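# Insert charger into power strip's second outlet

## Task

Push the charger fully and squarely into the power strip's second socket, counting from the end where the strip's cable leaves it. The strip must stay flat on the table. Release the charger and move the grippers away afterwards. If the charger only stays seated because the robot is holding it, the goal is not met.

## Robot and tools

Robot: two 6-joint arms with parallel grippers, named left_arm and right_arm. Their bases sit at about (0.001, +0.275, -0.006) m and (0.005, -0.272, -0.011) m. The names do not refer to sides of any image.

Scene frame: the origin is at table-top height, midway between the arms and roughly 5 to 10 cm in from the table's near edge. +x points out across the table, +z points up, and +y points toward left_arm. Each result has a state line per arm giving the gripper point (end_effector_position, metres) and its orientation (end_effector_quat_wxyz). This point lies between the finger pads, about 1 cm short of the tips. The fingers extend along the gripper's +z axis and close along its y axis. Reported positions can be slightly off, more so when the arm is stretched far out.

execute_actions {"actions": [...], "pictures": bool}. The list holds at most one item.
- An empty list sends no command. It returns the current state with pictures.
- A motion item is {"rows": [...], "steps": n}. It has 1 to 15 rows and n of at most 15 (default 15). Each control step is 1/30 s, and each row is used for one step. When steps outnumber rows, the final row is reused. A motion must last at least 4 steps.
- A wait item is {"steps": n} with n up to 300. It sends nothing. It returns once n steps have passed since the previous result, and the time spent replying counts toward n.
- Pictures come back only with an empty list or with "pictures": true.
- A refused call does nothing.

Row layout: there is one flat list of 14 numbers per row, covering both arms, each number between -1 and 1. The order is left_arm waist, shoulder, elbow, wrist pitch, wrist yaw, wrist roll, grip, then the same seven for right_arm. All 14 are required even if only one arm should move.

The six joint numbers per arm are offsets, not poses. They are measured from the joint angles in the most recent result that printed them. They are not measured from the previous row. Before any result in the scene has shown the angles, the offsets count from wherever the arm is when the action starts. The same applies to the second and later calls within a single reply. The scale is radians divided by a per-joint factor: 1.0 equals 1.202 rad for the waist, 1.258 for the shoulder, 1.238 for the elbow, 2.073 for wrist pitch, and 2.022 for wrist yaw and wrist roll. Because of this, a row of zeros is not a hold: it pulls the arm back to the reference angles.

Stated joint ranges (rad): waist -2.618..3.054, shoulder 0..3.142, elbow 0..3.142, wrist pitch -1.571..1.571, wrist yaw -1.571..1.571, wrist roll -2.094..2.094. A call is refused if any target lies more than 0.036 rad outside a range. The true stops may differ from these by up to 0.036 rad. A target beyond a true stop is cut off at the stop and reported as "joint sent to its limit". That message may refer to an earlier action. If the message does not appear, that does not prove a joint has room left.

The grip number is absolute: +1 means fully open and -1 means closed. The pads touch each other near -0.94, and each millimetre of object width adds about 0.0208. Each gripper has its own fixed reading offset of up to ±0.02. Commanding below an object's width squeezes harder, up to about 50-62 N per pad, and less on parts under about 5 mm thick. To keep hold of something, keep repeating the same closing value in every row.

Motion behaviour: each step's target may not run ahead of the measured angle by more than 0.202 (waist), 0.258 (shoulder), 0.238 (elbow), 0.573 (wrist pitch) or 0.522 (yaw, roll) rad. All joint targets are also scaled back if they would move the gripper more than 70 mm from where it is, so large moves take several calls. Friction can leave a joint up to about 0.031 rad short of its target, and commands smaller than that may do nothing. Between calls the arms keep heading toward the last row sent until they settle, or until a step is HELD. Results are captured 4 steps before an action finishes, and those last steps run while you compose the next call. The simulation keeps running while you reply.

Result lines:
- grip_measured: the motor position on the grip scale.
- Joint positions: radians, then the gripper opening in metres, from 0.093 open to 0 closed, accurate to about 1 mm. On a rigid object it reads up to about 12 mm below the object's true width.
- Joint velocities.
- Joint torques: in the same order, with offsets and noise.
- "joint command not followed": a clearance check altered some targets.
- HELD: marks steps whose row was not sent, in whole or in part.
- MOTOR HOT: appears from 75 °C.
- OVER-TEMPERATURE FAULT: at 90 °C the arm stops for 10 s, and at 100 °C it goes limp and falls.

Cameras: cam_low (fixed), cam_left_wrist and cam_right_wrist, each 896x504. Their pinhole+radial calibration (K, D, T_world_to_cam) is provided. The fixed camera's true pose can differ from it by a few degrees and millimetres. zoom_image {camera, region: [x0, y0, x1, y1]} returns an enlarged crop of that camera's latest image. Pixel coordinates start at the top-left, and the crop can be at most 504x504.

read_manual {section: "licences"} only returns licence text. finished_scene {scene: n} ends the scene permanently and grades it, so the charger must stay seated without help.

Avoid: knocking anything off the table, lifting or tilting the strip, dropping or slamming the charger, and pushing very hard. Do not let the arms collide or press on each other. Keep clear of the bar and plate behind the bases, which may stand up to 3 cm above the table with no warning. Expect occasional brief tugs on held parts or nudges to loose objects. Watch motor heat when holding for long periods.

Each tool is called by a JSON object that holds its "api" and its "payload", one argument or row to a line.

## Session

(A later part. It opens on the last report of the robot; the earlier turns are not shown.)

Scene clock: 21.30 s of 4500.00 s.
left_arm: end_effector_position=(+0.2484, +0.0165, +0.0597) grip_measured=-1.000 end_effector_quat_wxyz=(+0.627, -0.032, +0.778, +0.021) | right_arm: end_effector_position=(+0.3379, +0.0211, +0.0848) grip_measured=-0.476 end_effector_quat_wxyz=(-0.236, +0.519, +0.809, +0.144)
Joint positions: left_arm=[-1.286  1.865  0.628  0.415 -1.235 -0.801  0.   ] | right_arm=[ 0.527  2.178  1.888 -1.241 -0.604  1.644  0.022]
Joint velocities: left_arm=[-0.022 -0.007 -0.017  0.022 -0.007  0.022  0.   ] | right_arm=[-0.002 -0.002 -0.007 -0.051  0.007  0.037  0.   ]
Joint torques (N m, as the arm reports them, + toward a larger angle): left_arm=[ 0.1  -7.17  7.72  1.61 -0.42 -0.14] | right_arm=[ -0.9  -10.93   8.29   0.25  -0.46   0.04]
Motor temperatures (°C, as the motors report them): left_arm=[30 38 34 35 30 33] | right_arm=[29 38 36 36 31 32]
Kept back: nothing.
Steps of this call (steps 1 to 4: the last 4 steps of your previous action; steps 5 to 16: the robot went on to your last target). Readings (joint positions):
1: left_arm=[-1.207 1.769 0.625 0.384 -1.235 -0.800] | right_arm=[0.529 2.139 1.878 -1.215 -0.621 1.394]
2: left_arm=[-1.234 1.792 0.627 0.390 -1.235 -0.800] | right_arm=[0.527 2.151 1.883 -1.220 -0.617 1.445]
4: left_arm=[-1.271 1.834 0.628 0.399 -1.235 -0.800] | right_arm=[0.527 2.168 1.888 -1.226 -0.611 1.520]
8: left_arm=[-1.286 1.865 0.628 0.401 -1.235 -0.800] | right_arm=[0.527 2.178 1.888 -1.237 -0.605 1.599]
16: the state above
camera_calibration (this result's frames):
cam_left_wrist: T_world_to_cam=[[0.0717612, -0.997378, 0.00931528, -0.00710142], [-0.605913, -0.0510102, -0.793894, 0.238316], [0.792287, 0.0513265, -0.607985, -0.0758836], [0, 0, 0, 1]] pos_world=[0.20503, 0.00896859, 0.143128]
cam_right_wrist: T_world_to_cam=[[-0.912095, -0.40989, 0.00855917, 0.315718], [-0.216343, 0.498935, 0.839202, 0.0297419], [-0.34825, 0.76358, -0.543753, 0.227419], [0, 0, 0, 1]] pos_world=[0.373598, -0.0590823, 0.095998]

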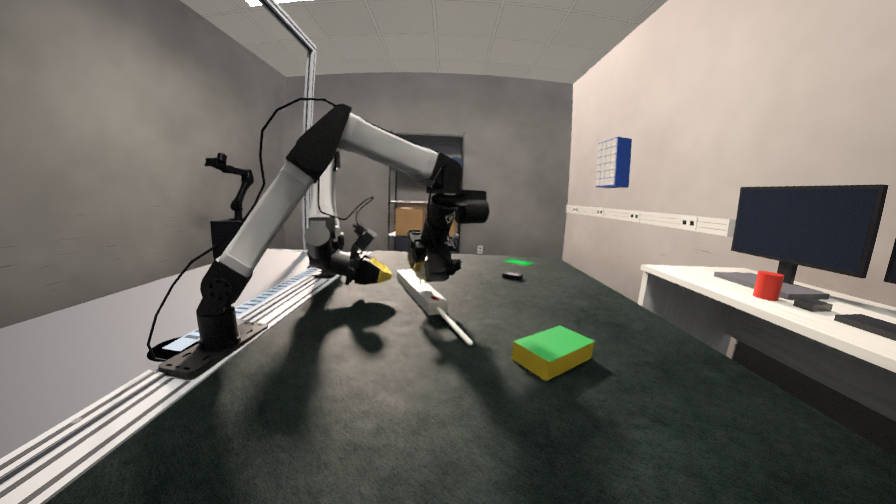

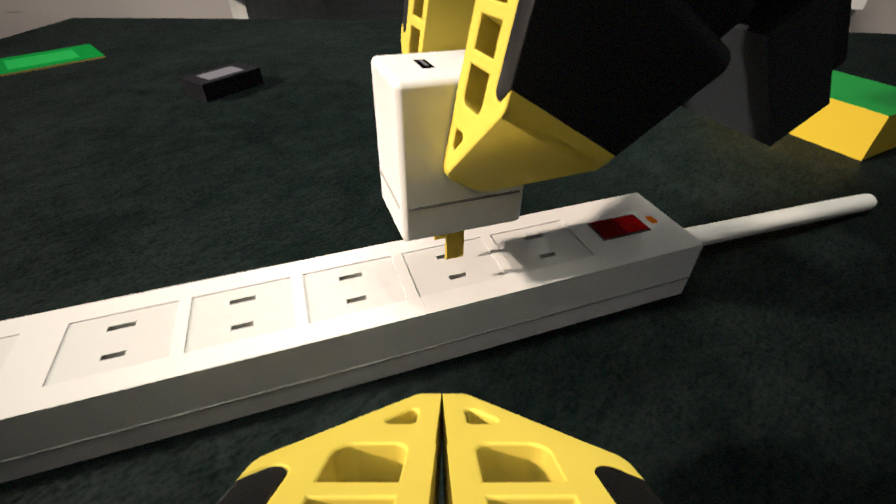

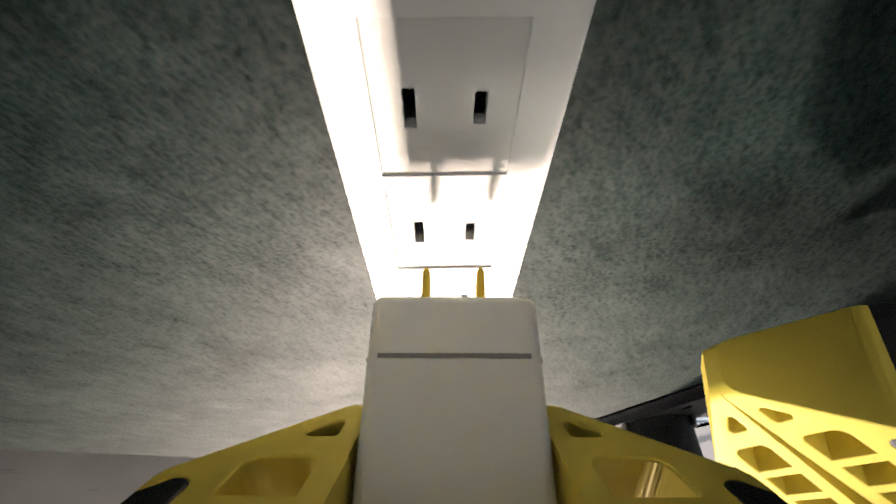

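{"api": "execute_actions", "payload": {
  "actions": [
    {"rows": [[0,0,0,0,0,0,-1,-0.0154,-0.018,-0.018,0.014,0,0.0084,-0.62],[0,0,0,0,0,0,-1,-0.0154,-0.022,-0.025,0.02,0,0.0084,-0.62],[0,0,0,0,0,0,-1,-0.0154,-0.0246,-0.032,0.026,0,0.0084,-0.62],[0,0,0,0,0,0,-1,-0.0154,-0.0246,-0.039,0.031,0,0.0084,-0.62],[0,0,0,0,0,0,-1,-0.0154,-0.0246,-0.045,0.0347,0,0.0084,-0.62],[0,0,0,0,0,0,-1,-0.0154,-0.0246,-0.05,0.0347,0,0.0084,-0.62],[0,0,0,0,0,0,-1,-0.0154,-0.0246,-0.055,0.0347,0,0.0084,-0.62]], "steps": 15}
  ]
}}

{"api": "execute_actions", "payload": {
  "actions": [
    {"steps": 8}
  ],
  "pictures": true
}}

{"api": "zoom_image", "payload": {
  "camera": "cam_left_wrist",
  "region": [390, 200, 540, 300]
}}

{"api": "zoom_image", "payload": {
  "camera": "cam_right_wrist",
  "region": [380, 200, 530, 310]
}}

Scene clock: 34.70 s of 4500.00 s.
left_arm: end_effector_position=(+0.2485, +0.0163, +0.0600) grip_measured=-1.000 end_effector_quat_wxyz=(+0.628, -0.032, +0.778, +0.020) | right_arm: end_effector_position=(+0.3363, +0.0198, +0.0755) grip_measured=-0.476 end_effector_quat_wxyz=(-0.235, +0.522, +0.807, +0.145)
Joint positions: left_arm=[-1.286  1.865  0.628  0.417 -1.235 -0.801  0.   ] | right_arm=[ 0.527  2.167  1.833 -1.192 -0.604  1.654  0.022]
Joint velocities: left_arm=[-0.007 -0.017 -0.012  0.007 -0.007  0.007  0.   ] | right_arm=[ 0.002 -0.012 -0.012  0.051  0.051  0.007 -0.   ]
Joint torques (N m, as the arm reports them, + toward a larger angle): left_arm=[ 0.16 -7.79  5.49  1.39 -0.36 -0.04] | right_arm=[ -1.22 -12.8    5.63   0.67  -0.51   0.04]
Motor temperatures (°C, as the motors report them): left_arm=[30 38 35 35 30 33] | right_arm=[29 42 38 35 31 32]
Steps of this call (steps 1 to 30: the robot went on to your last target; steps 31 to 90: nothing new was sent; then 10.03 s passed at rest; steps 91 to 101: the first 11 steps of this action). Readings (joint positions):
91: left_arm=[-1.286 1.865 0.628 0.417 -1.235 -0.801] | right_arm=[0.527 2.178 1.887 -1.240 -0.604 1.653]
92: left_arm=[-1.286 1.865 0.628 0.417 -1.235 -0.801] | right_arm=[0.527 2.177 1.883 -1.234 -0.604 1.653]
94: left_arm=[-1.286 1.865 0.628 0.417 -1.235 -0.801] | right_arm=[0.527 2.172 1.868 -1.220 -0.604 1.653]
98: left_arm=[-1.286 1.865 0.628 0.417 -1.235 -0.801] | right_arm=[0.527 2.167 1.841 -1.197 -0.604 1.654]
101: the state above

Scene clock: 34.97 s of 4500.00 s.
left_arm: end_effector_position=(+0.2485, +0.0163, +0.0600) grip_measured=-1.000 end_effector_quat_wxyz=(+0.628, -0.032, +0.778, +0.020) | right_arm: end_effector_position=(+0.3378, +0.0206, +0.0755) grip_measured=-0.476 end_effector_quat_wxyz=(-0.233, +0.521, +0.808, +0.148)
Joint positions: left_arm=[-1.286  1.865  0.628  0.417 -1.235 -0.801  0.   ] | right_arm=[ 0.527  2.167  1.833 -1.183 -0.604  1.654  0.022]
Joint velocities: left_arm=[ 0.002  0.002 -0.007 -0.037 -0.007 -0.066  0.   ] | right_arm=[-0.002 -0.012  0.007 -0.051 -0.037 -0.051 -0.   ]
Joint torques (N m, as the arm reports them, + toward a larger angle): left_arm=[ 0.18 -7.75  5.5   1.4  -0.36 -0.03] | right_arm=[ -1.22 -12.83   5.55   0.61  -0.51   0.04]
Motor temperatures (°C, as the motors report them): left_arm=[30 38 35 35 30 33] | right_arm=[29 42 38 35 31 32]
Kept back: nothing.
Steps of this call (steps 1 to 4: the last 4 steps of your previous action; steps 5 to 8: the robot went on to your last target). Readings (joint positions):
1: left_arm=[-1.286 1.865 0.628 0.417 -1.235 -0.801] | right_arm=[0.527 2.167 1.833 -1.190 -0.604 1.654]
2: left_arm=[-1.286 1.865 0.628 0.417 -1.235 -0.801] | right_arm=[0.527 2.167 1.833 -1.189 -0.604 1.654]
4: left_arm=[-1.286 1.865 0.628 0.417 -1.235 -0.801] | right_arm=[0.527 2.167 1.833 -1.186 -0.604 1.654]
8: the state above
camera_calibration (this result's frames):
cam_left_wrist: T_world_to_cam=[[0.0716866, -0.99736, 0.0115398, -0.00742943], [-0.605367, -0.0527007, -0.7942, 0.238413], [0.792712, 0.0499477, -0.607547, -0.0759058], [0, 0, 0, 1]] pos_world=[0.205032, 0.00894604, 0.143317]
cam_right_wrist: T_world_to_cam=[[-0.915419, -0.402503, -0.0000622353, 0.317135], [-0.218727, 0.497325, 0.839539, 0.0386014], [-0.337886, 0.768544, -0.543299, 0.219157], [0, 0, 0, 1]] pos_world=[0.372804, -0.0599814, 0.0866798]

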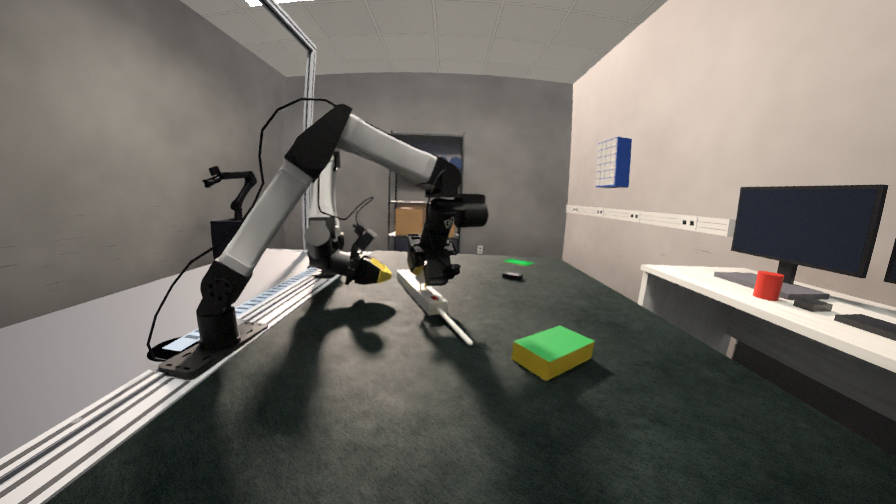

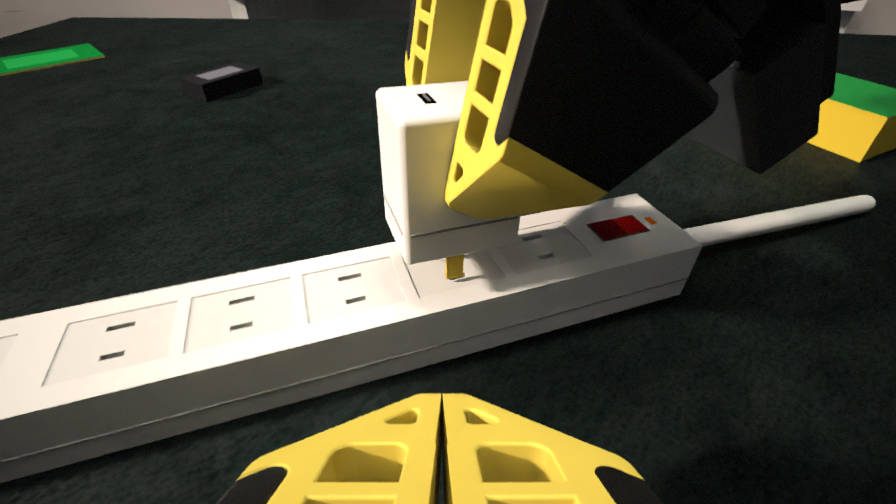

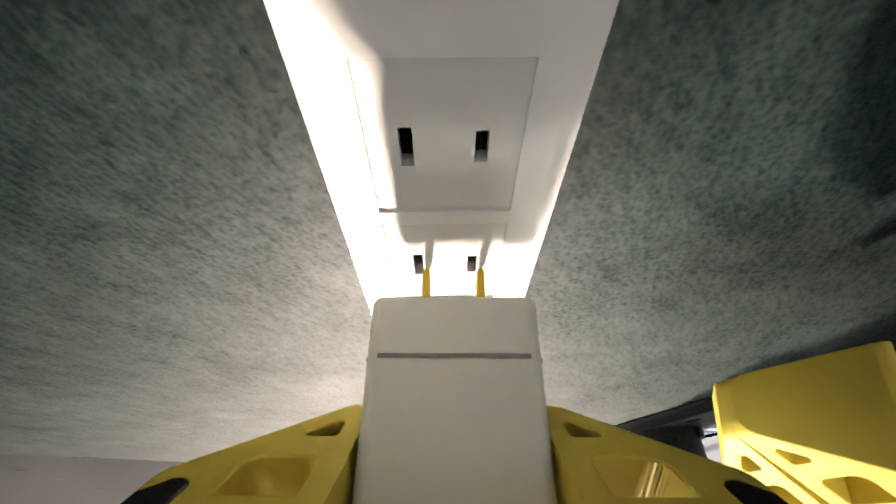

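Region (390, 200, 540, 300) of cam_left_wrist's 896x504 image, scaled by 3.360, with more detail than that image has.

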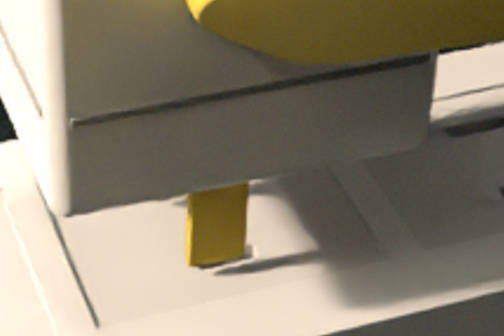

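Region (380, 200, 530, 310) of cam_right_wrist's 896x504 image, scaled by 3.360, with more detail than that image has; it fills the top 370 rows of this view, and the rest is white.

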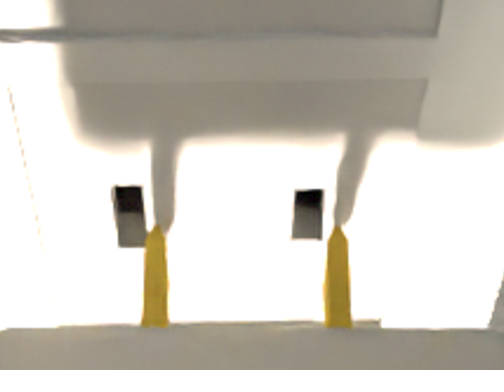

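{"api": "execute_actions", "payload": {
  "actions": []
}}

Scene clock: 35.80 s of 4500.00 s.
left_arm: end_effector_position=(+0.2485, +0.0163, +0.0600) grip_measured=-1.000 end_effector_quat_wxyz=(+0.628, -0.032, +0.778, +0.020) | right_arm: end_effector_position=(+0.3380, +0.0207, +0.0755) grip_measured=-0.476 end_effector_quat_wxyz=(-0.233, +0.521, +0.808, +0.149)
Joint positions: left_arm=[-1.286  1.865  0.628  0.417 -1.235 -0.801  0.   ] | right_arm=[ 0.527  2.167  1.833 -1.182 -0.604  1.654  0.022]
Joint velocities: left_arm=[ 0.002  0.007 -0.022 -0.007  0.007  0.037  0.   ] | right_arm=[ 0.012 -0.017  0.007 -0.022  0.007 -0.037 -0.   ]
Joint torques (N m, as the arm reports them, + toward a larger angle): left_arm=[ 0.14 -7.81  5.43  1.4  -0.37 -0.03] | right_arm=[ -1.21 -12.8    5.56   0.62  -0.51   0.04]
Motor temperatures (°C, as the motors report them): left_arm=[30 38 35 35 30 33] | right_arm=[29 43 38 35 31 32]
Kept back: nothing.
Steps of this call (steps 1 to 15: the robot went on to your last target; steps 16 to 25: nothing new was sent). Readings (joint positions):
1: left_arm=[-1.286 1.865 0.628 0.417 -1.235 -0.801] | right_arm=[0.527 2.167 1.833 -1.183 -0.604 1.654]
2: left_arm=[-1.286 1.865 0.628 0.417 -1.235 -0.801] | right_arm=[0.527 2.167 1.833 -1.183 -0.604 1.654]
4: left_arm=[-1.286 1.865 0.628 0.417 -1.235 -0.801] | right_arm=[0.527 2.167 1.833 -1.183 -0.604 1.654]
8: left_arm=[-1.286 1.865 0.628 0.417 -1.235 -0.801] | right_arm=[0.527 2.167 1.833 -1.182 -0.604 1.654]
25: the state above
All arms were judged still, so your last target was given up. Only a new action makes them travel on or press farther. Fingers that are still opening or closing keep moving.
camera_calibration (this result's frames):
cam_left_wrist: T_world_to_cam=[[0.0716866, -0.99736, 0.0115398, -0.00742943], [-0.605367, -0.0527007, -0.7942, 0.238413], [0.792712, 0.0499477, -0.607547, -0.0759058], [0, 0, 0, 1]] pos_world=[0.205032, 0.00894604, 0.143317]
cam_right_wrist: T_world_to_cam=[[-0.915397, -0.40255, -0.00120181, 0.317457], [-0.219597, 0.496858, 0.839589, 0.0388823], [-0.337379, 0.768821, -0.543221, 0.218962], [0, 0, 0, 1]] pos_world=[0.373011, -0.0598698, 0.0866814]

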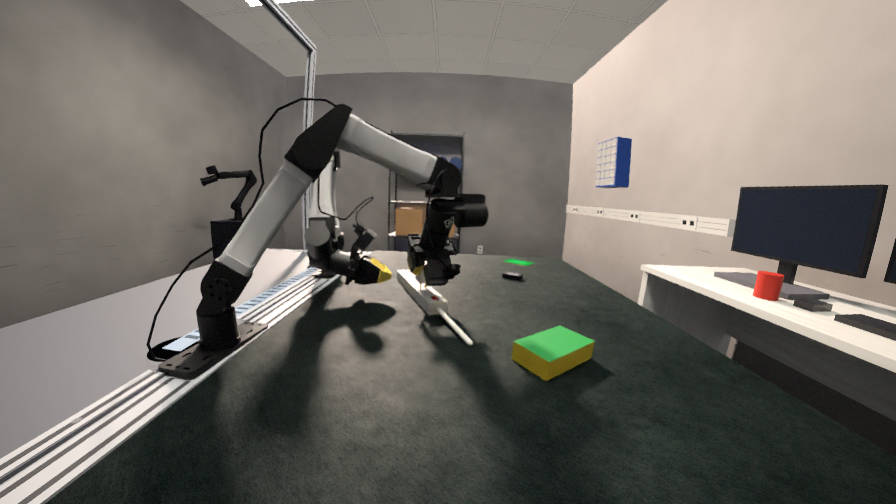

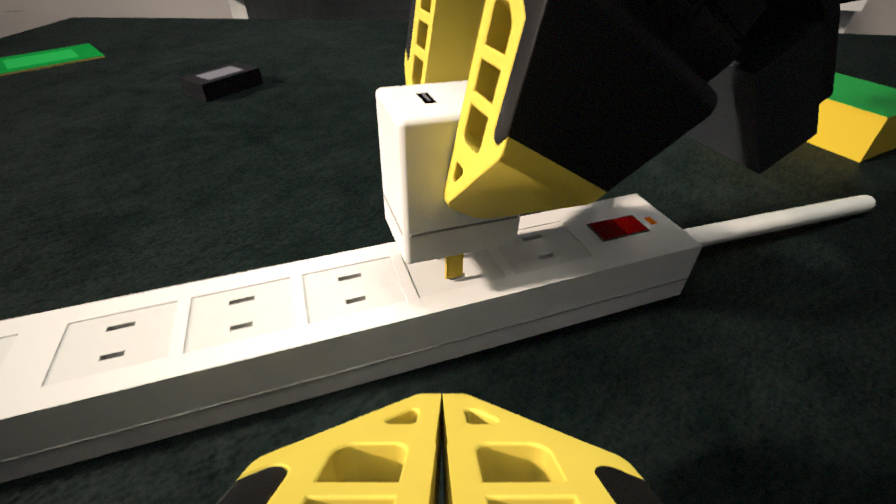

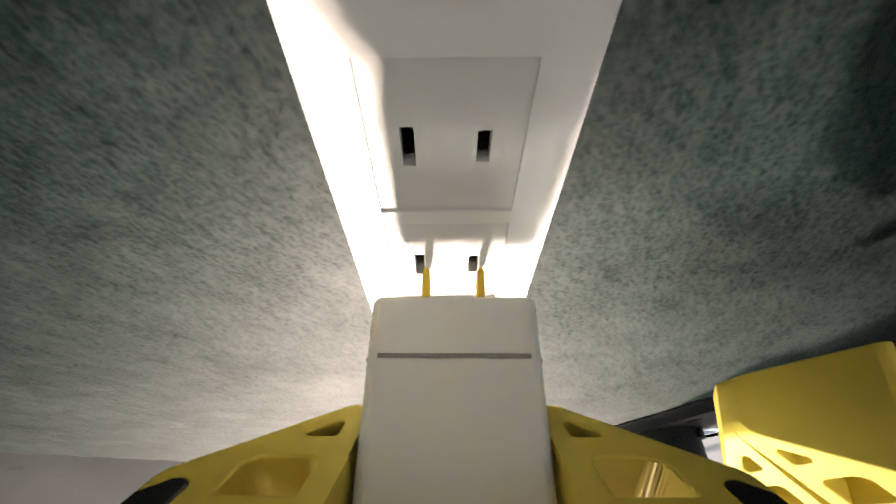

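{"api": "execute_actions", "payload": {
  "actions": [
    {"rows": [[0,0,0,0,0,0,-1, 0,0,0.014,0,0,0,-0.62],[0,0,0,0,0,0,-1, 0,0,0.014,0,0,0,-0.62],[0,0,0,0,0,0,-1, 0,0,0.014,0,0,0,-0.62],[0,0,0,0,0,0,-1, 0,0,0.014,0.0068,0.0054,0,-0.62]], "steps": 15}
  ]
}}

{"api": "execute_actions", "payload": {
  "actions": []
}}

Scene clock: 36.60 s of 4500.00 s.
left_arm: end_effector_position=(+0.2485, +0.0163, +0.0600) grip_measured=-1.000 end_effector_quat_wxyz=(+0.628, -0.032, +0.778, +0.020) | right_arm: end_effector_position=(+0.3386, +0.0203, +0.0751) grip_measured=-0.476 end_effector_quat_wxyz=(-0.231, +0.521, +0.808, +0.149)
Joint positions: left_arm=[-1.286  1.865  0.628  0.417 -1.235 -0.801  0.   ] | right_arm=[ 0.527  2.167  1.833 -1.181 -0.6    1.654  0.022]
Joint velocities: left_arm=[-0.007  0.007  0.002  0.051 -0.037 -0.007  0.   ] | right_arm=[-0.002  0.017 -0.007 -0.037  0.037  0.007  0.001]
Joint torques (N m, as the arm reports them, + toward a larger angle): left_arm=[ 0.16 -7.78  5.45  1.42 -0.37 -0.03] | right_arm=[  0.11 -11.36   8.     0.63  -0.45  -0.02]
Motor temperatures (°C, as the motors report them): left_arm=[30 39 35 35 30 33] | right_arm=[29 43 38 35 31 32]
Steps of this call (steps 1 to 13: nothing new was sent; steps 14 to 24: the first 11 steps of this action). Readings (joint positions):
14: left_arm=[-1.286 1.865 0.628 0.417 -1.235 -0.801] | right_arm=[0.527 2.167 1.833 -1.182 -0.604 1.654]
15: left_arm=[-1.286 1.865 0.628 0.417 -1.235 -0.801] | right_arm=[0.527 2.167 1.833 -1.182 -0.604 1.654]
17: left_arm=[-1.286 1.865 0.628 0.417 -1.235 -0.801] | right_arm=[0.527 2.167 1.833 -1.182 -0.603 1.654]
21: left_arm=[-1.286 1.865 0.628 0.417 -1.235 -0.801] | right_arm=[0.527 2.167 1.833 -1.181 -0.600 1.654]
24: the state above

Scene clock: 36.73 s of 4500.00 s.
left_arm: end_effector_position=(+0.2485, +0.0163, +0.0600) grip_measured=-1.000 end_effector_quat_wxyz=(+0.628, -0.032, +0.778, +0.020) | right_arm: end_effector_position=(+0.3387, +0.0202, +0.0751) grip_measured=-0.476 end_effector_quat_wxyz=(-0.230, +0.521, +0.808, +0.148)
Joint positions: left_arm=[-1.286  1.865  0.628  0.417 -1.235 -0.801  0.   ] | right_arm=[ 0.527  2.167  1.833 -1.181 -0.599  1.654  0.022]
Joint velocities: left_arm=[-0.027 -0.007 -0.002 -0.051 -0.007 -0.051  0.   ] | right_arm=[-0.017 -0.002 -0.007 -0.037  0.037  0.007  0.001]
Joint torques (N m, as the arm reports them, + toward a larger angle): left_arm=[ 0.16 -7.77  5.48  1.42 -0.35 -0.04] | right_arm=[  0.13 -11.36   7.99   0.62  -0.47  -0.02]
Motor temperatures (°C, as the motors report them): left_arm=[30 39 35 35 30 33] | right_arm=[29 43 38 35 31 32]
Kept back: nothing.
Steps of this call (steps 1 to 4: the last 4 steps of your previous action). Readings (joint positions):
1: left_arm=[-1.286 1.865 0.628 0.417 -1.235 -0.801] | right_arm=[0.527 2.167 1.833 -1.181 -0.599 1.654]
2: left_arm=[-1.286 1.865 0.628 0.417 -1.235 -0.801] | right_arm=[0.527 2.167 1.833 -1.181 -0.599 1.654]
4: the state above
camera_calibration (this result's frames):
cam_left_wrist: T_world_to_cam=[[0.0716866, -0.99736, 0.0115398, -0.00742943], [-0.605367, -0.0527007, -0.7942, 0.238413], [0.792712, 0.0499477, -0.607547, -0.0759058], [0, 0, 0, 1]] pos_world=[0.205032, 0.00894604, 0.143317]
cam_right_wrist: T_world_to_cam=[[-0.915447, -0.402426, -0.00312853, 0.318016], [-0.222629, 0.499935, 0.83696, 0.0407714], [-0.33525, 0.766889, -0.547256, 0.218921], [0, 0, 0, 1]] pos_world=[0.373597, -0.0602935, 0.0866769]

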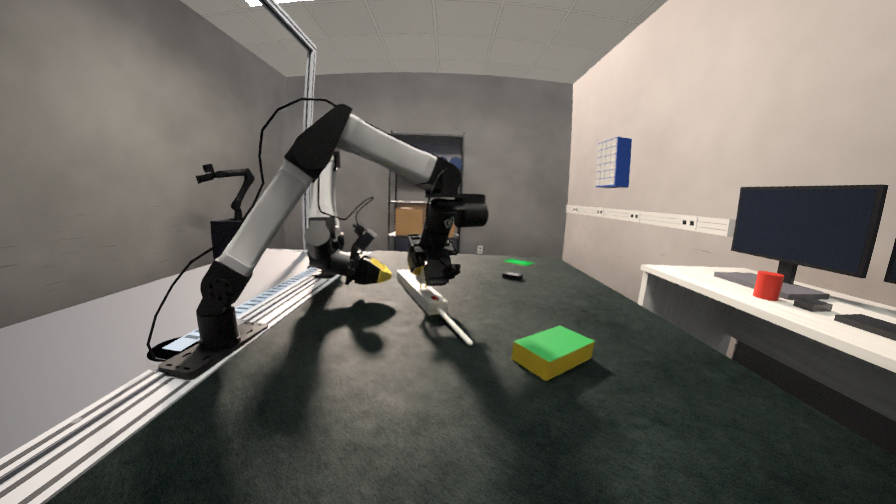

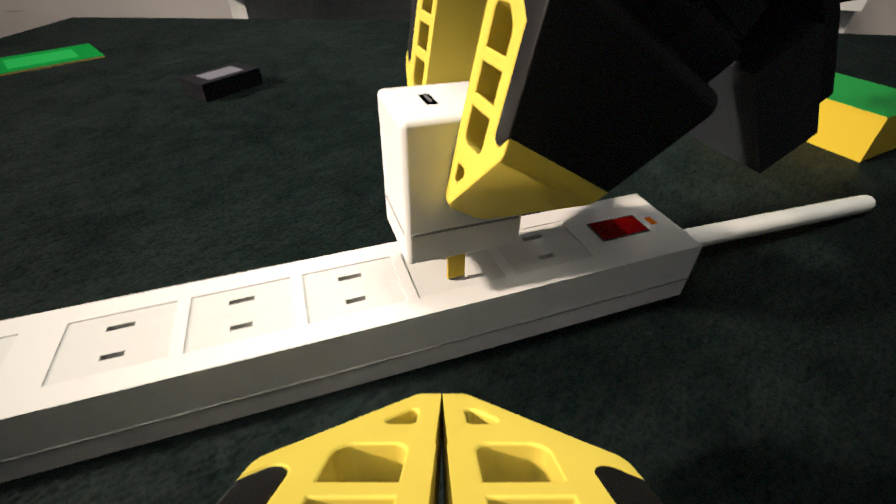

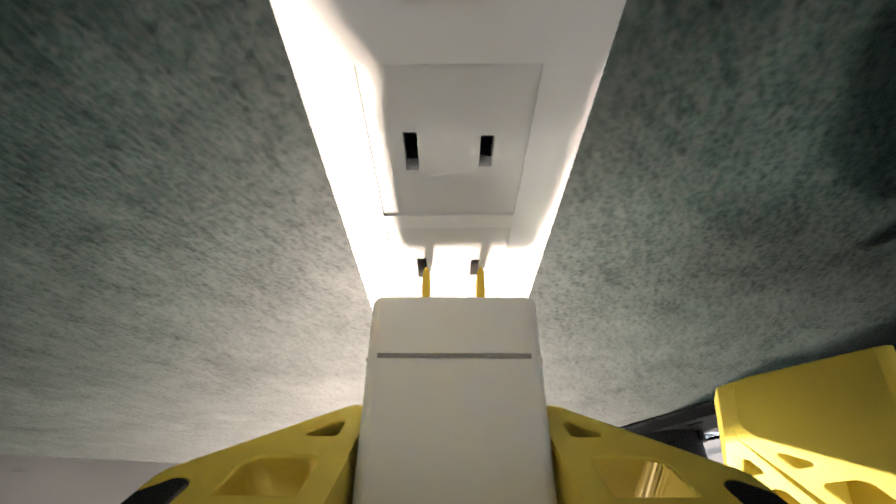

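{"api": "zoom_image", "payload": {
  "camera": "cam_right_wrist",
  "region": [380, 200, 530, 310]
}}

{"api": "zoom_image", "payload": {
  "camera": "cam_left_wrist",
  "region": [390, 200, 540, 300]
}}

Region (380, 200, 530, 310) of cam_right_wrist's 896x504 image, scaled by 3.360, with more detail than that image has; it fills the top 370 rows of this view, and the rest is white.

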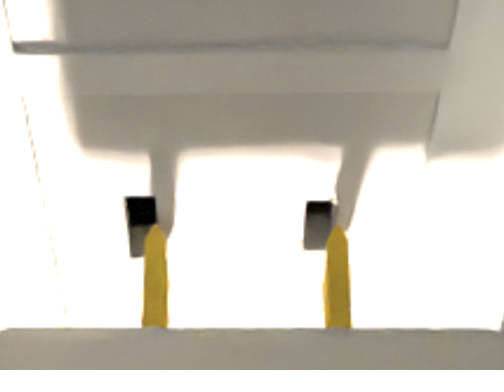

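Region (390, 200, 540, 300) of cam_left_wrist's 896x504 image, scaled by 3.360, with more detail than that image has.

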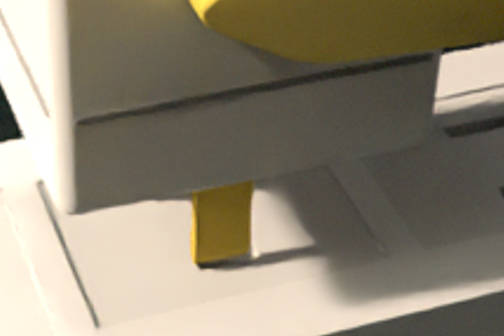

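{"api": "execute_actions", "payload": {
  "actions": [
    {"rows": [[0,0,0,0,0,0,-1, 0,0,0,0.0078,0.0047,0,-0.62]], "steps": 15}
  ]
}}

{"api": "execute_actions", "payload": {
  "actions": [
    {"steps": 12}
  ],
  "pictures": true
}}

{"api": "zoom_image", "payload": {
  "camera": "cam_right_wrist",
  "region": [380, 200, 530, 310]
}}

{"api": "zoom_image", "payload": {
  "camera": "cam_left_wrist",
  "region": [390, 200, 540, 300]
}}

Scene clock: 38.23 s of 4500.00 s.
left_arm: end_effector_position=(+0.2485, +0.0163, +0.0600) grip_measured=-1.000 end_effector_quat_wxyz=(+0.628, -0.032, +0.778, +0.020) | right_arm: end_effector_position=(+0.3395, +0.0201, +0.0748) grip_measured=-0.476 end_effector_quat_wxyz=(-0.228, +0.521, +0.809, +0.149)
Joint positions: left_arm=[-1.286  1.865  0.628  0.417 -1.235 -0.801  0.   ] | right_arm=[ 0.527  2.167  1.833 -1.177 -0.595  1.654  0.022]
Joint velocities: left_arm=[-0.002 -0.002 -0.017 -0.051 -0.051 -0.139  0.   ] | right_arm=[ 0.007  0.002 -0.027  0.022 -0.037  0.051 -0.   ]
Joint torques (N m, as the arm reports them, + toward a larger angle): left_arm=[ 0.14 -7.77  5.45  1.42 -0.35 -0.03] | right_arm=[  0.16 -11.33   6.64   0.63  -0.45  -0.02]
Motor temperatures (°C, as the motors report them): left_arm=[30 39 35 35 30 33] | right_arm=[29 43 38 35 31 32]
Steps of this call (steps 1 to 15: the robot went on to your last target; steps 16 to 34: nothing new was sent; steps 35 to 45: the first 11 steps of this action). Readings (joint positions):
35: left_arm=[-1.286 1.865 0.628 0.417 -1.235 -0.801] | right_arm=[0.527 2.167 1.833 -1.180 -0.598 1.654]
36: left_arm=[-1.286 1.865 0.628 0.417 -1.235 -0.801] | right_arm=[0.527 2.167 1.833 -1.180 -0.598 1.654]
38: left_arm=[-1.286 1.865 0.628 0.417 -1.235 -0.801] | right_arm=[0.527 2.167 1.833 -1.178 -0.597 1.654]
42: left_arm=[-1.286 1.865 0.628 0.417 -1.235 -0.801] | right_arm=[0.527 2.167 1.833 -1.178 -0.596 1.654]
45: the state above

Scene clock: 38.63 s of 4500.00 s.
left_arm: end_effector_position=(+0.2485, +0.0163, +0.0600) grip_measured=-1.000 end_effector_quat_wxyz=(+0.628, -0.032, +0.778, +0.020) | right_arm: end_effector_position=(+0.3396, +0.0201, +0.0748) grip_measured=-0.476 end_effector_quat_wxyz=(-0.228, +0.521, +0.809, +0.149)
Joint positions: left_arm=[-1.286  1.865  0.628  0.417 -1.235 -0.801  0.   ] | right_arm=[ 0.527  2.167  1.833 -1.177 -0.595  1.654  0.022]
Joint velocities: left_arm=[ 0.002  0.002  0.007 -0.066 -0.007 -0.022  0.   ] | right_arm=[-0.007 -0.017 -0.027  0.007 -0.051 -0.007  0.001]
Joint torques (N m, as the arm reports them, + toward a larger angle): left_arm=[ 0.14 -7.79  5.47  1.42 -0.37 -0.03] | right_arm=[  0.12 -11.32   6.64   0.64  -0.45  -0.02]
Motor temperatures (°C, as the motors report them): left_arm=[30 39 35 35 30 33] | right_arm=[29 44 38 35 31 32]
Kept back: nothing.
Steps of this call (steps 1 to 4: the last 4 steps of your previous action; steps 5 to 12: the robot went on to your last target). Readings (joint positions):
1: left_arm=[-1.286 1.865 0.628 0.417 -1.235 -0.801] | right_arm=[0.527 2.167 1.833 -1.177 -0.595 1.654]
2: left_arm=[-1.286 1.865 0.628 0.417 -1.235 -0.801] | right_arm=[0.527 2.167 1.833 -1.177 -0.595 1.654]
4: left_arm=[-1.286 1.865 0.628 0.417 -1.235 -0.801] | right_arm=[0.527 2.167 1.833 -1.177 -0.595 1.654]
8: left_arm=[-1.286 1.865 0.628 0.417 -1.235 -0.801] | right_arm=[0.527 2.167 1.833 -1.177 -0.595 1.654]
12: the state above
camera_calibration (this result's frames):
cam_left_wrist: T_world_to_cam=[[0.0716866, -0.99736, 0.0115398, -0.00742943], [-0.605367, -0.0527007, -0.7942, 0.238413], [0.792712, 0.0499477, -0.607547, -0.0759058], [0, 0, 0, 1]] pos_world=[0.205032, 0.00894604, 0.143317]
cam_right_wrist: T_world_to_cam=[[-0.915421, -0.402433, -0.00724096, 0.319184], [-0.226951, 0.501224, 0.835026, 0.0428717], [-0.332413, 0.766043, -0.550163, 0.218426], [0, 0, 0, 1]] pos_world=[0.374525, -0.0603619, 0.0866821]

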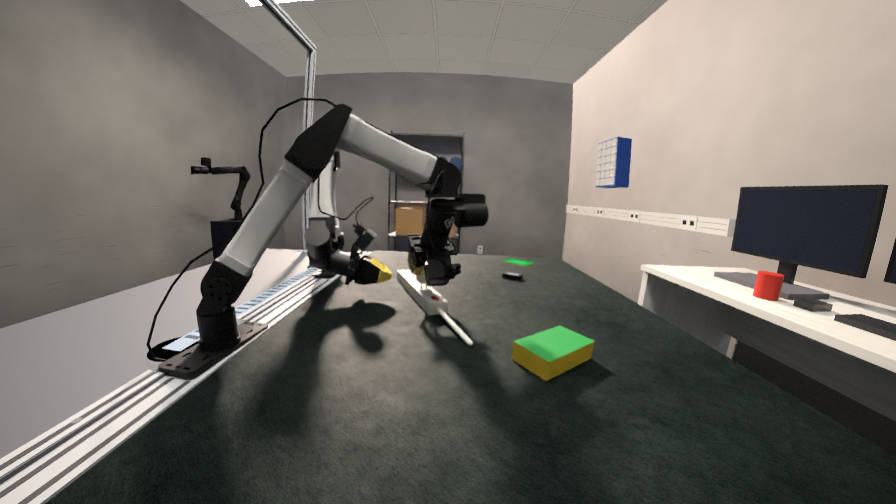

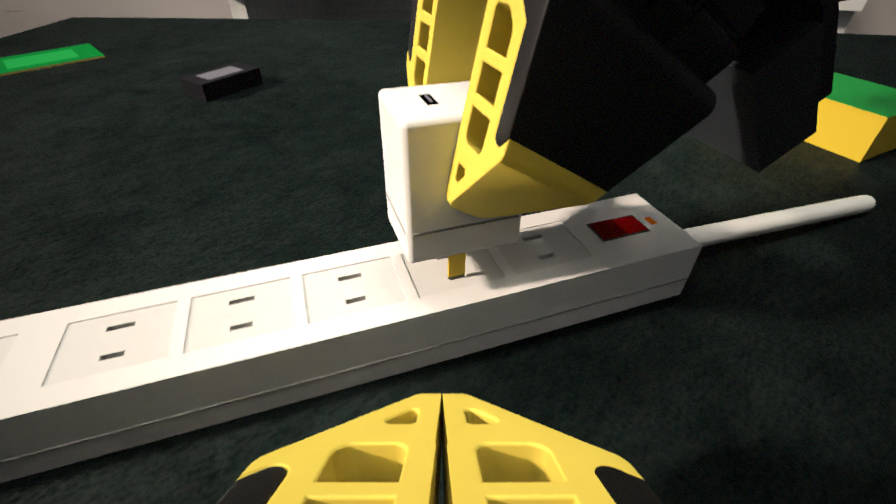

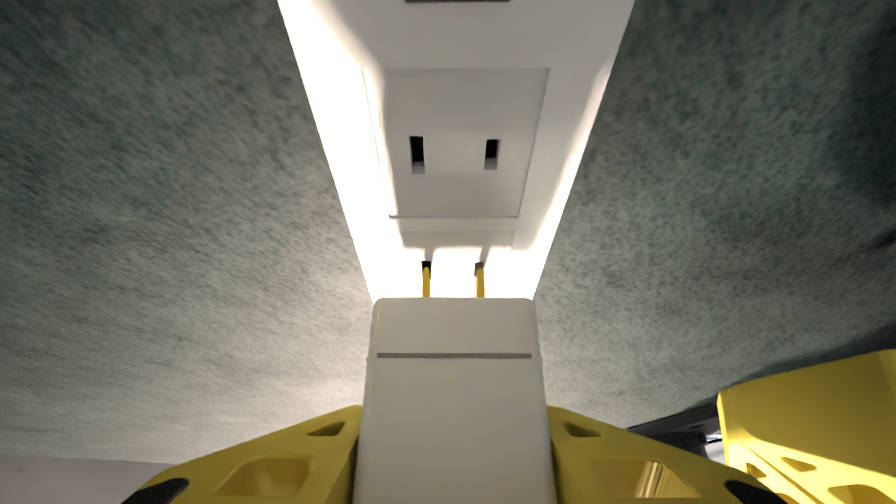

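Region (380, 200, 530, 310) of cam_right_wrist's 896x504 image, scaled by 3.360, with more detail than that image has; it fills the top 370 rows of this view, and the rest is white.

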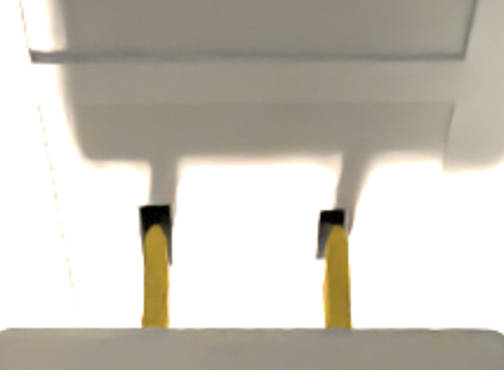

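Region (390, 200, 540, 300) of cam_left_wrist's 896x504 image, scaled by 3.360, with more detail than that image has.

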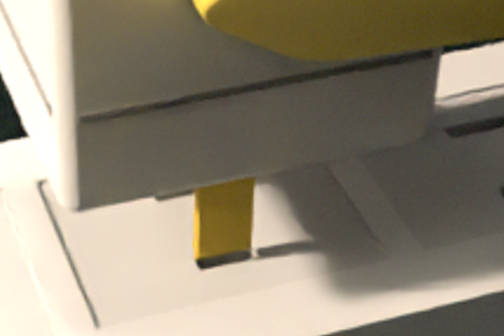

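{"api": "execute_actions", "payload": {
  "actions": [
    {"rows": [[0,0,0,0,0,0,-1, 0,0.008,0,0,0.003,0,-0.62],[0,0,0,0,0,0,-1, 0,0.010,0,0,0.003,0,-0.62],[0,0,0,0,0,0,-1, 0,0.012,0,0,0.003,0,-0.62],[0,0,0,0,0,0,-1, 0,0.013,0,0,0.003,0,-0.62],[0,0,0,0,0,0,-1, 0,0.014,0,0,0.003,0,-0.62],[0,0,0,0,0,0,-1, 0,0.015,0,0,0.003,0,-0.62],[0,0,0,0,0,0,-1, 0,0.016,0,0,0.003,0,-0.62]], "steps": 15}
  ]
}}

{"api": "execute_actions", "payload": {
  "actions": [
    {"steps": 8}
  ],
  "pictures": true
}}

{"api": "zoom_image", "payload": {
  "camera": "cam_right_wrist",
  "region": [380, 200, 530, 310]
}}

{"api": "zoom_image", "payload": {
  "camera": "cam_left_wrist",
  "region": [390, 200, 540, 300]
}}

Scene clock: 39.67 s of 4500.00 s.
left_arm: end_effector_position=(+0.2485, +0.0163, +0.0600) grip_measured=-1.000 end_effector_quat_wxyz=(+0.628, -0.032, +0.778, +0.020) | right_arm: end_effector_position=(+0.3397, +0.0201, +0.0747) grip_measured=-0.476 end_effector_quat_wxyz=(-0.228, +0.521, +0.809, +0.149)
Joint positions: left_arm=[-1.286  1.865  0.628  0.417 -1.235 -0.801  0.   ] | right_arm=[ 0.527  2.167  1.833 -1.177 -0.595  1.654  0.022]
Joint velocities: left_arm=[-0.007  0.007 -0.002  0.037  0.007 -0.081  0.   ] | right_arm=[-0.002  0.002  0.002 -0.007 -0.007 -0.022 -0.001]
Joint torques (N m, as the arm reports them, + toward a larger angle): left_arm=[ 0.18 -7.73  5.48  1.42 -0.36 -0.03] | right_arm=[ 0.14 -9.84  6.63  0.48 -0.45 -0.03]
Motor temperatures (°C, as the motors report them): left_arm=[30 39 35 35 30 33] | right_arm=[29 44 38 35 31 32]
Steps of this call (steps 1 to 15: the robot went on to your last target; steps 16 to 20: nothing new was sent; steps 21 to 31: the first 11 steps of this action). Readings (joint positions):
21: left_arm=[-1.286 1.865 0.628 0.417 -1.235 -0.801] | right_arm=[0.527 2.167 1.833 -1.177 -0.595 1.654]
22: left_arm=[-1.286 1.865 0.628 0.417 -1.235 -0.801] | right_arm=[0.527 2.167 1.833 -1.177 -0.595 1.654]
24: left_arm=[-1.286 1.865 0.628 0.417 -1.235 -0.801] | right_arm=[0.527 2.167 1.833 -1.177 -0.595 1.654]
28: left_arm=[-1.286 1.865 0.628 0.417 -1.235 -0.801] | right_arm=[0.527 2.167 1.833 -1.177 -0.595 1.654]
31: the state above

Scene clock: 39.93 s of 4500.00 s.
left_arm: end_effector_position=(+0.2485, +0.0163, +0.0600) grip_measured=-1.000 end_effector_quat_wxyz=(+0.628, -0.032, +0.778, +0.020) | right_arm: end_effector_position=(+0.3397, +0.0201, +0.0747) grip_measured=-0.476 end_effector_quat_wxyz=(-0.228, +0.521, +0.809, +0.149)
Joint positions: left_arm=[-1.286  1.865  0.628  0.417 -1.235 -0.801  0.   ] | right_arm=[ 0.527  2.167  1.833 -1.177 -0.595  1.654  0.022]
Joint velocities: left_arm=[-0.002  0.007 -0.007 -0.022  0.037  0.037  0.   ] | right_arm=[-0.002  0.007 -0.002  0.051 -0.037 -0.022 -0.   ]
Joint torques (N m, as the arm reports them, + toward a larger angle): left_arm=[ 0.12 -7.75  5.45  1.42 -0.37 -0.04] | right_arm=[ 0.13 -9.82  6.61  0.49 -0.44 -0.02]
Motor temperatures (°C, as the motors report them): left_arm=[30 39 35 35 30 33] | right_arm=[29 44 38 35 31 32]
Kept back: nothing.
Steps of this call (steps 1 to 4: the last 4 steps of your previous action; steps 5 to 8: the robot went on to your last target). Readings (joint positions):
1: left_arm=[-1.286 1.865 0.628 0.417 -1.235 -0.801] | right_arm=[0.527 2.167 1.833 -1.177 -0.595 1.654]
2: left_arm=[-1.286 1.865 0.628 0.417 -1.235 -0.801] | right_arm=[0.527 2.167 1.833 -1.177 -0.595 1.654]
4: left_arm=[-1.286 1.865 0.628 0.417 -1.235 -0.801] | right_arm=[0.527 2.167 1.833 -1.177 -0.595 1.654]
8: the state above
camera_calibration (this result's frames):
cam_left_wrist: T_world_to_cam=[[0.0716866, -0.99736, 0.0115398, -0.00742943], [-0.605367, -0.0527007, -0.7942, 0.238413], [0.792712, 0.0499477, -0.607547, -0.0759058], [0, 0, 0, 1]] pos_world=[0.205032, 0.00894604, 0.143317]
cam_right_wrist: T_world_to_cam=[[-0.915427, -0.402419, -0.00727239, 0.319194], [-0.227093, 0.501508, 0.834817, 0.0429881], [-0.332299, 0.765865, -0.55048, 0.218442], [0, 0, 0, 1]] pos_world=[0.374549, -0.0604059, 0.0866819]

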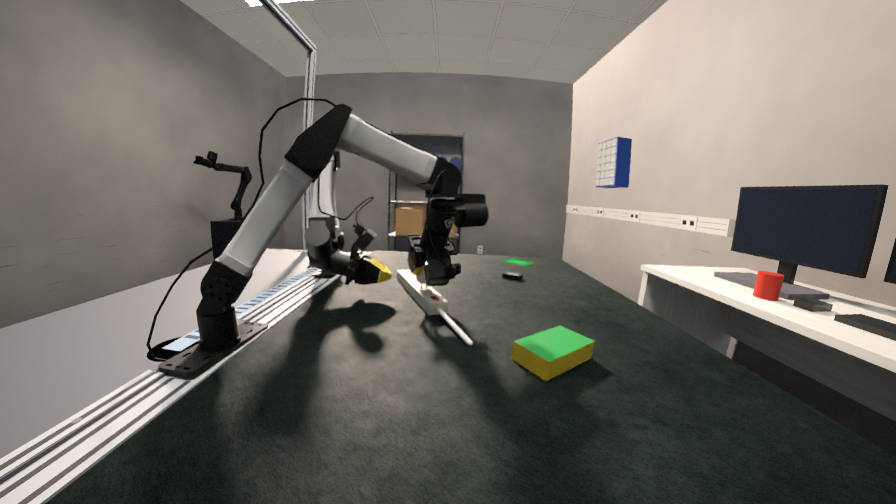

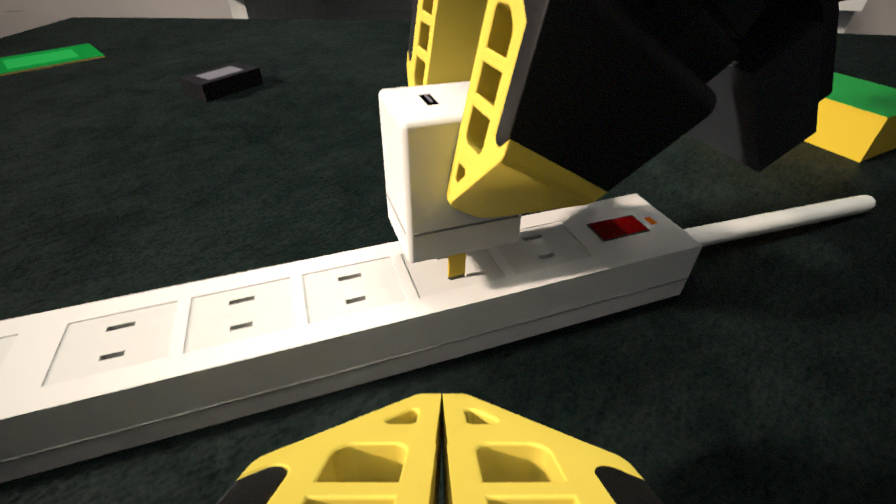

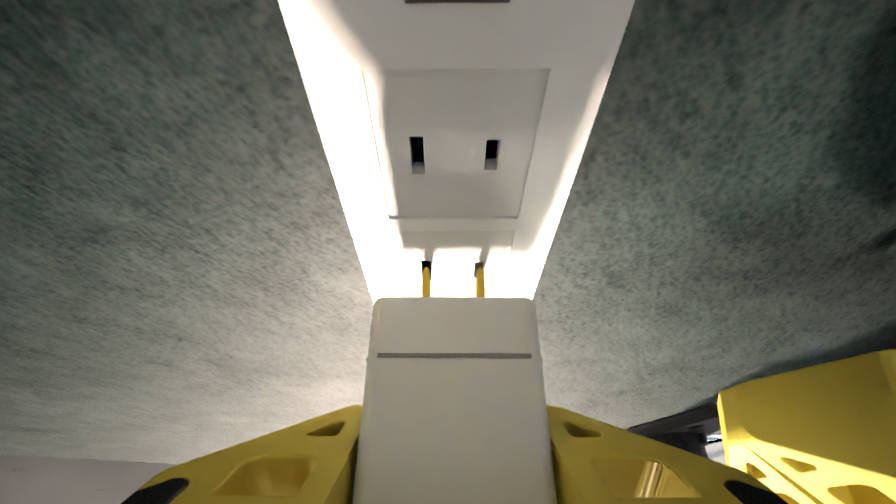

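Region (380, 200, 530, 310) of cam_right_wrist's 896x504 image, scaled by 3.360, with more detail than that image has; it fills the top 370 rows of this view, and the rest is white.

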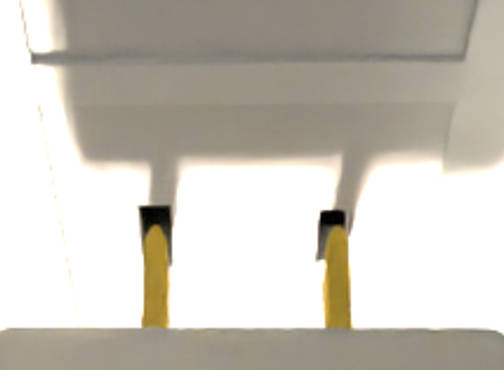

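Region (390, 200, 540, 300) of cam_left_wrist's 896x504 image, scaled by 3.360, with more detail than that image has.

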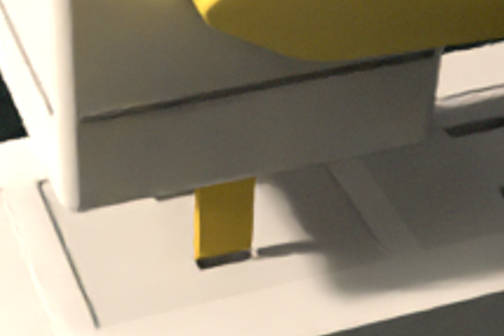

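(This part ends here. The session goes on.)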